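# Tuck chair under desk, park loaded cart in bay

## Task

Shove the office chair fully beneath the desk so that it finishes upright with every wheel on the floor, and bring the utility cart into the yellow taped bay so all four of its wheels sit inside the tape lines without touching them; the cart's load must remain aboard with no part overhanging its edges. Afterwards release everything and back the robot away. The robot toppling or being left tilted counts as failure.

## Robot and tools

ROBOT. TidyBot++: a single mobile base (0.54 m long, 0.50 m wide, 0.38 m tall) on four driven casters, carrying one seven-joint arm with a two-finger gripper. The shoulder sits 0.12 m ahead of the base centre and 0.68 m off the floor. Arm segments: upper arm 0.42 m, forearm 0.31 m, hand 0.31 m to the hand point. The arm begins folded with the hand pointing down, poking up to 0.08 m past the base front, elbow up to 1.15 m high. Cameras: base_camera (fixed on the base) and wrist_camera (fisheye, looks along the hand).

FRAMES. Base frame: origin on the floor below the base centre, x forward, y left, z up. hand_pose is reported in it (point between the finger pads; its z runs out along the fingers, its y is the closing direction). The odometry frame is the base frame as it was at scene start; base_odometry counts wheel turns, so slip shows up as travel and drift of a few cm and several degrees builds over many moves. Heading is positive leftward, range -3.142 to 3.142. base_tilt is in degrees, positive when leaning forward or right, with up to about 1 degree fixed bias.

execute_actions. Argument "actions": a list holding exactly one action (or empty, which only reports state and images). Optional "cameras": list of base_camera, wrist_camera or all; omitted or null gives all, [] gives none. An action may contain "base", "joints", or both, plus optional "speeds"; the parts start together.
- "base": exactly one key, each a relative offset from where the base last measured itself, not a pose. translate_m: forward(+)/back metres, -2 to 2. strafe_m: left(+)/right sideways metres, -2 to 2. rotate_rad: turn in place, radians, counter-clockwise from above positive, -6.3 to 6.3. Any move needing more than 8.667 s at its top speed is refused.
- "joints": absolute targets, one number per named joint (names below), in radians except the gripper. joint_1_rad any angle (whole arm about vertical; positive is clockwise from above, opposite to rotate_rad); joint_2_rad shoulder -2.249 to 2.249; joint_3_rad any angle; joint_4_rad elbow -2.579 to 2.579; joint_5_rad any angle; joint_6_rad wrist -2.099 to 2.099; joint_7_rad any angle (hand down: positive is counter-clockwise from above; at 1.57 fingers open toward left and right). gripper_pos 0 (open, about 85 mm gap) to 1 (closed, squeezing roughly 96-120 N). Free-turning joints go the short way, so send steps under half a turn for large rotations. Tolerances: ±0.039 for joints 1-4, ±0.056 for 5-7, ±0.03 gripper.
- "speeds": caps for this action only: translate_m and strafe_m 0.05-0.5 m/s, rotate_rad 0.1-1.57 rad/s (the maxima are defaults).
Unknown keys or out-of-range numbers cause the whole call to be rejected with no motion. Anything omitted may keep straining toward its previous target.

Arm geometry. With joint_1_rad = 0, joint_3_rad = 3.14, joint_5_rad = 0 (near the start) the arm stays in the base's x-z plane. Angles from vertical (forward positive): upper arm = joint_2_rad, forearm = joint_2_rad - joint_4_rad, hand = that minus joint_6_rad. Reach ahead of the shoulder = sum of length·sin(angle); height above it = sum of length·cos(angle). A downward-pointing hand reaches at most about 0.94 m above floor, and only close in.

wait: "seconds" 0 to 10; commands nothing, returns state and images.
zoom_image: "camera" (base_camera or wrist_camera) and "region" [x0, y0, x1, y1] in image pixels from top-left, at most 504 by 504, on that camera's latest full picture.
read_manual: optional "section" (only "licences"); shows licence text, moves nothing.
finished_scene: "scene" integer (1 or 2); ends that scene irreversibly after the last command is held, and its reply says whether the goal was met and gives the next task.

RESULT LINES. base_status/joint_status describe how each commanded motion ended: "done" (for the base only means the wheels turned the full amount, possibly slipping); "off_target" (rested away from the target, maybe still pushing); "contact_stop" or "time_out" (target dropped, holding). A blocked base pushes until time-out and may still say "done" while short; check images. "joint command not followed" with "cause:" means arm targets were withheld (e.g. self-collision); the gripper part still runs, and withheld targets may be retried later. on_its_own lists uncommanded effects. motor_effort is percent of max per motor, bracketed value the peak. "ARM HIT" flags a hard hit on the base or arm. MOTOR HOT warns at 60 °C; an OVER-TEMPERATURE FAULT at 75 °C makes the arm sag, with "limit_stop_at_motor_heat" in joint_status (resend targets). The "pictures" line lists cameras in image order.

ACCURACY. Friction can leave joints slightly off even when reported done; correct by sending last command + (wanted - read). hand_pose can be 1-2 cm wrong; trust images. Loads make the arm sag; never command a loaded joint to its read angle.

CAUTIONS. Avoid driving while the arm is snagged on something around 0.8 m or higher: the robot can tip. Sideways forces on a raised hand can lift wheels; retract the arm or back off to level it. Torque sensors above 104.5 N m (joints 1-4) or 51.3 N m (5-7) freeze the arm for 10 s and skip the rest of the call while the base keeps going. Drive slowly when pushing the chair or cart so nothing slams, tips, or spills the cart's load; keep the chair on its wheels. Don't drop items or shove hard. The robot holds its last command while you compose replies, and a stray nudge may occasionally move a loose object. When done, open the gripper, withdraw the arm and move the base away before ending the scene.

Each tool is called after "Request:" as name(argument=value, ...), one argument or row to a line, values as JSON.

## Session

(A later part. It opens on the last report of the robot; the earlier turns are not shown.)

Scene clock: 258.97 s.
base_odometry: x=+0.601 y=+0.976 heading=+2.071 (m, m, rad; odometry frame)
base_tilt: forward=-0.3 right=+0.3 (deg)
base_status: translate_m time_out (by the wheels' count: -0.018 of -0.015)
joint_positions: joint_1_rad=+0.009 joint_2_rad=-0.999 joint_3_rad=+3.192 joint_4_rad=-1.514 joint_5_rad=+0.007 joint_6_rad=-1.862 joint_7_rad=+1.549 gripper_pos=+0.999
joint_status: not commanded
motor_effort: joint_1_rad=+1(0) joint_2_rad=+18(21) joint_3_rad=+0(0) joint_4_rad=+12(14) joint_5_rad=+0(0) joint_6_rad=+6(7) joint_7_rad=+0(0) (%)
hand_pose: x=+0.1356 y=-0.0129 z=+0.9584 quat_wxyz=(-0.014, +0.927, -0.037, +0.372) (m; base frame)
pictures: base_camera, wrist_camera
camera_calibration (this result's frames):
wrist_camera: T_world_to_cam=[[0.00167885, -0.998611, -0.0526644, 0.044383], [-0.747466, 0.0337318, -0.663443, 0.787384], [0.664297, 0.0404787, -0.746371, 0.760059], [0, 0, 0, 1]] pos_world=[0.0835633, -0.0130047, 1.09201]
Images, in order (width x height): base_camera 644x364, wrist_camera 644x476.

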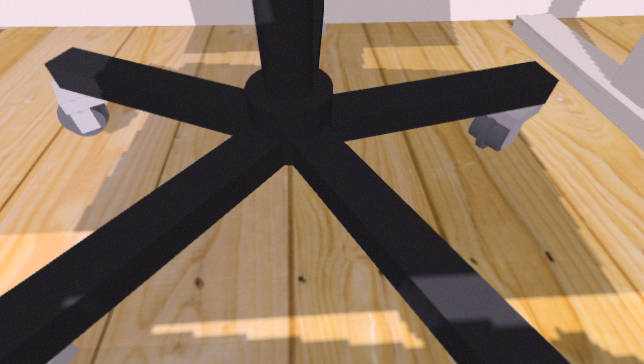

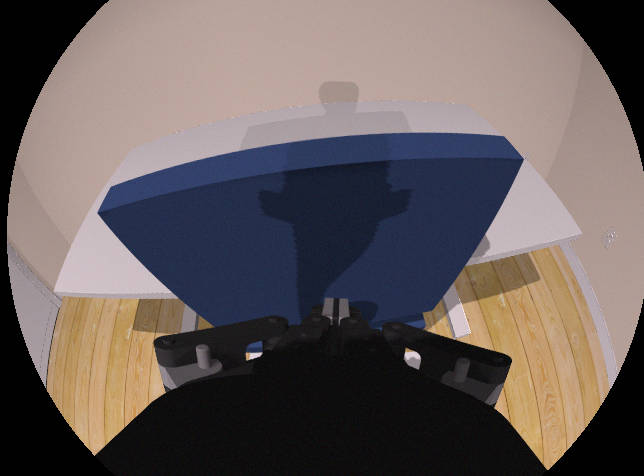

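It is against the desk; release slowly.

Request:
execute_actions(
  actions=[
    {"base":{"translate_m":-0.07},"speeds":{"translate_m":0.05}},
  ],
)

Request:
execute_actions(
  actions=[
    {"base":{"translate_m":-0.5}},
  ],
)

Scene clock: 262.27 s.
base_odometry: x=+0.634 y=+0.915 heading=+2.071 (m, m, rad; odometry frame)
base_tilt: forward=-0.3 right=+0.2 (deg)
base_status: done
joint_positions: joint_1_rad=+0.009 joint_2_rad=-0.999 joint_3_rad=+3.192 joint_4_rad=-1.514 joint_5_rad=+0.007 joint_6_rad=-1.862 joint_7_rad=+1.549 gripper_pos=+0.999
joint_status: not commanded
motor_effort: joint_1_rad=+1(0) joint_2_rad=+18(21) joint_3_rad=+0(0) joint_4_rad=+12(13) joint_5_rad=+0(0) joint_6_rad=+6(7) joint_7_rad=+0(0) (%)
hand_pose: x=+0.1356 y=-0.0129 z=+0.9585 quat_wxyz=(-0.014, +0.927, -0.037, +0.372) (m; base frame)
pictures: base_camera, wrist_camera
camera_calibration (this result's frames):
wrist_camera: T_world_to_cam=[[0.00167335, -0.998611, -0.0526536, 0.0443754], [-0.747344, 0.0337362, -0.66358, 0.787601], [0.664435, 0.0404608, -0.74625, 0.760011], [0, 0, 0, 1]] pos_world=[0.0835557, -0.0130075, 1.09213]
Images, in order (width x height): base_camera 644x364, wrist_camera 644x476.

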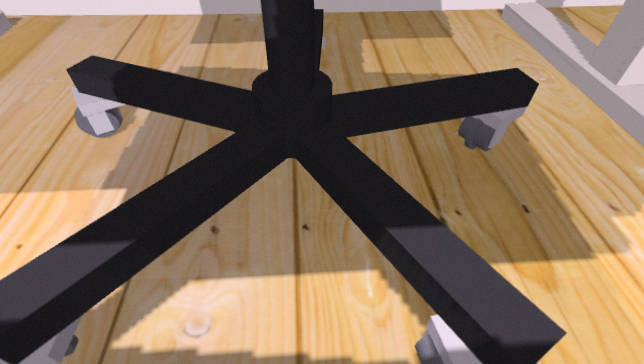

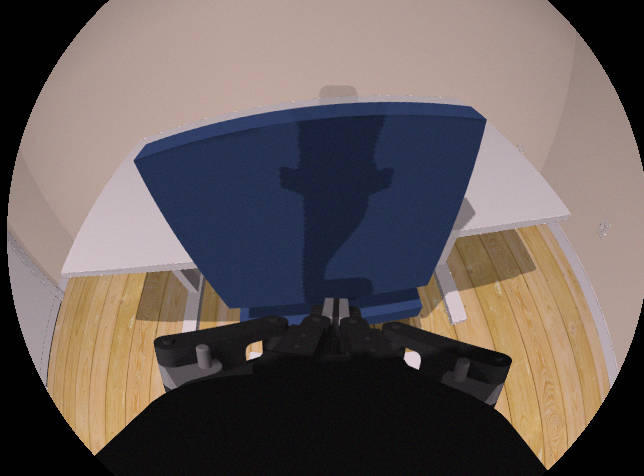

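Scene clock: 264.63 s.
base_odometry: x=+0.874 y=+0.476 heading=+2.071 (m, m, rad; odometry frame)
base_tilt: forward=-0.3 right=+0.3 (deg)
base_status: done
joint_positions: joint_1_rad=+0.009 joint_2_rad=-1.004 joint_3_rad=+3.192 joint_4_rad=-1.513 joint_5_rad=+0.007 joint_6_rad=-1.862 joint_7_rad=+1.549 gripper_pos=+0.999
joint_status: not commanded
motor_effort: joint_1_rad=+1(1) joint_2_rad=+18(21) joint_3_rad=+0(0) joint_4_rad=+12(13) joint_5_rad=+0(0) joint_6_rad=+6(7) joint_7_rad=+0(0) (%)
hand_pose: x=+0.1339 y=-0.0129 z=+0.9591 quat_wxyz=(-0.014, +0.926, -0.037, +0.376) (m; base frame)
pictures: base_camera, wrist_camera
camera_calibration (this result's frames):
wrist_camera: T_world_to_cam=[[0.00199405, -0.998617, -0.052541, 0.0442543], [-0.742555, 0.0337125, -0.668936, 0.791223], [0.669782, 0.0403485, -0.741461, 0.756272], [0, 0, 0, 1]] pos_world=[0.0809017, -0.0129954, 1.09235]
Images, in order (width x height): base_camera 644x364, wrist_camera 644x476.

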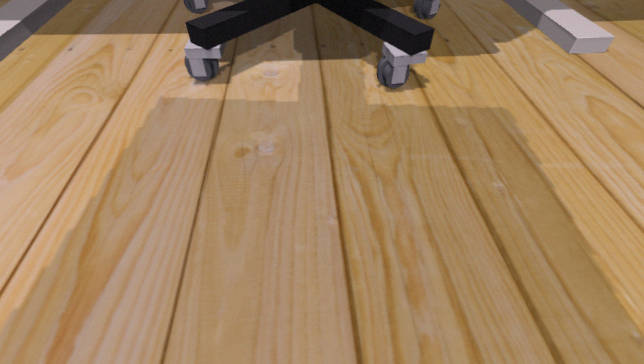

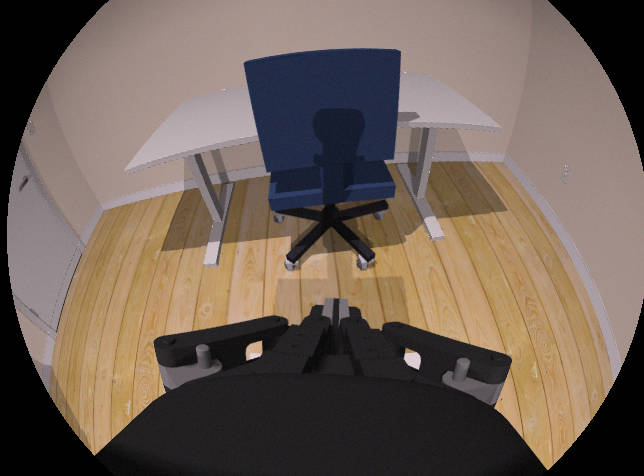

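Request:
finished_scene(
  scene=2,
)

The scene is finished: the task was done.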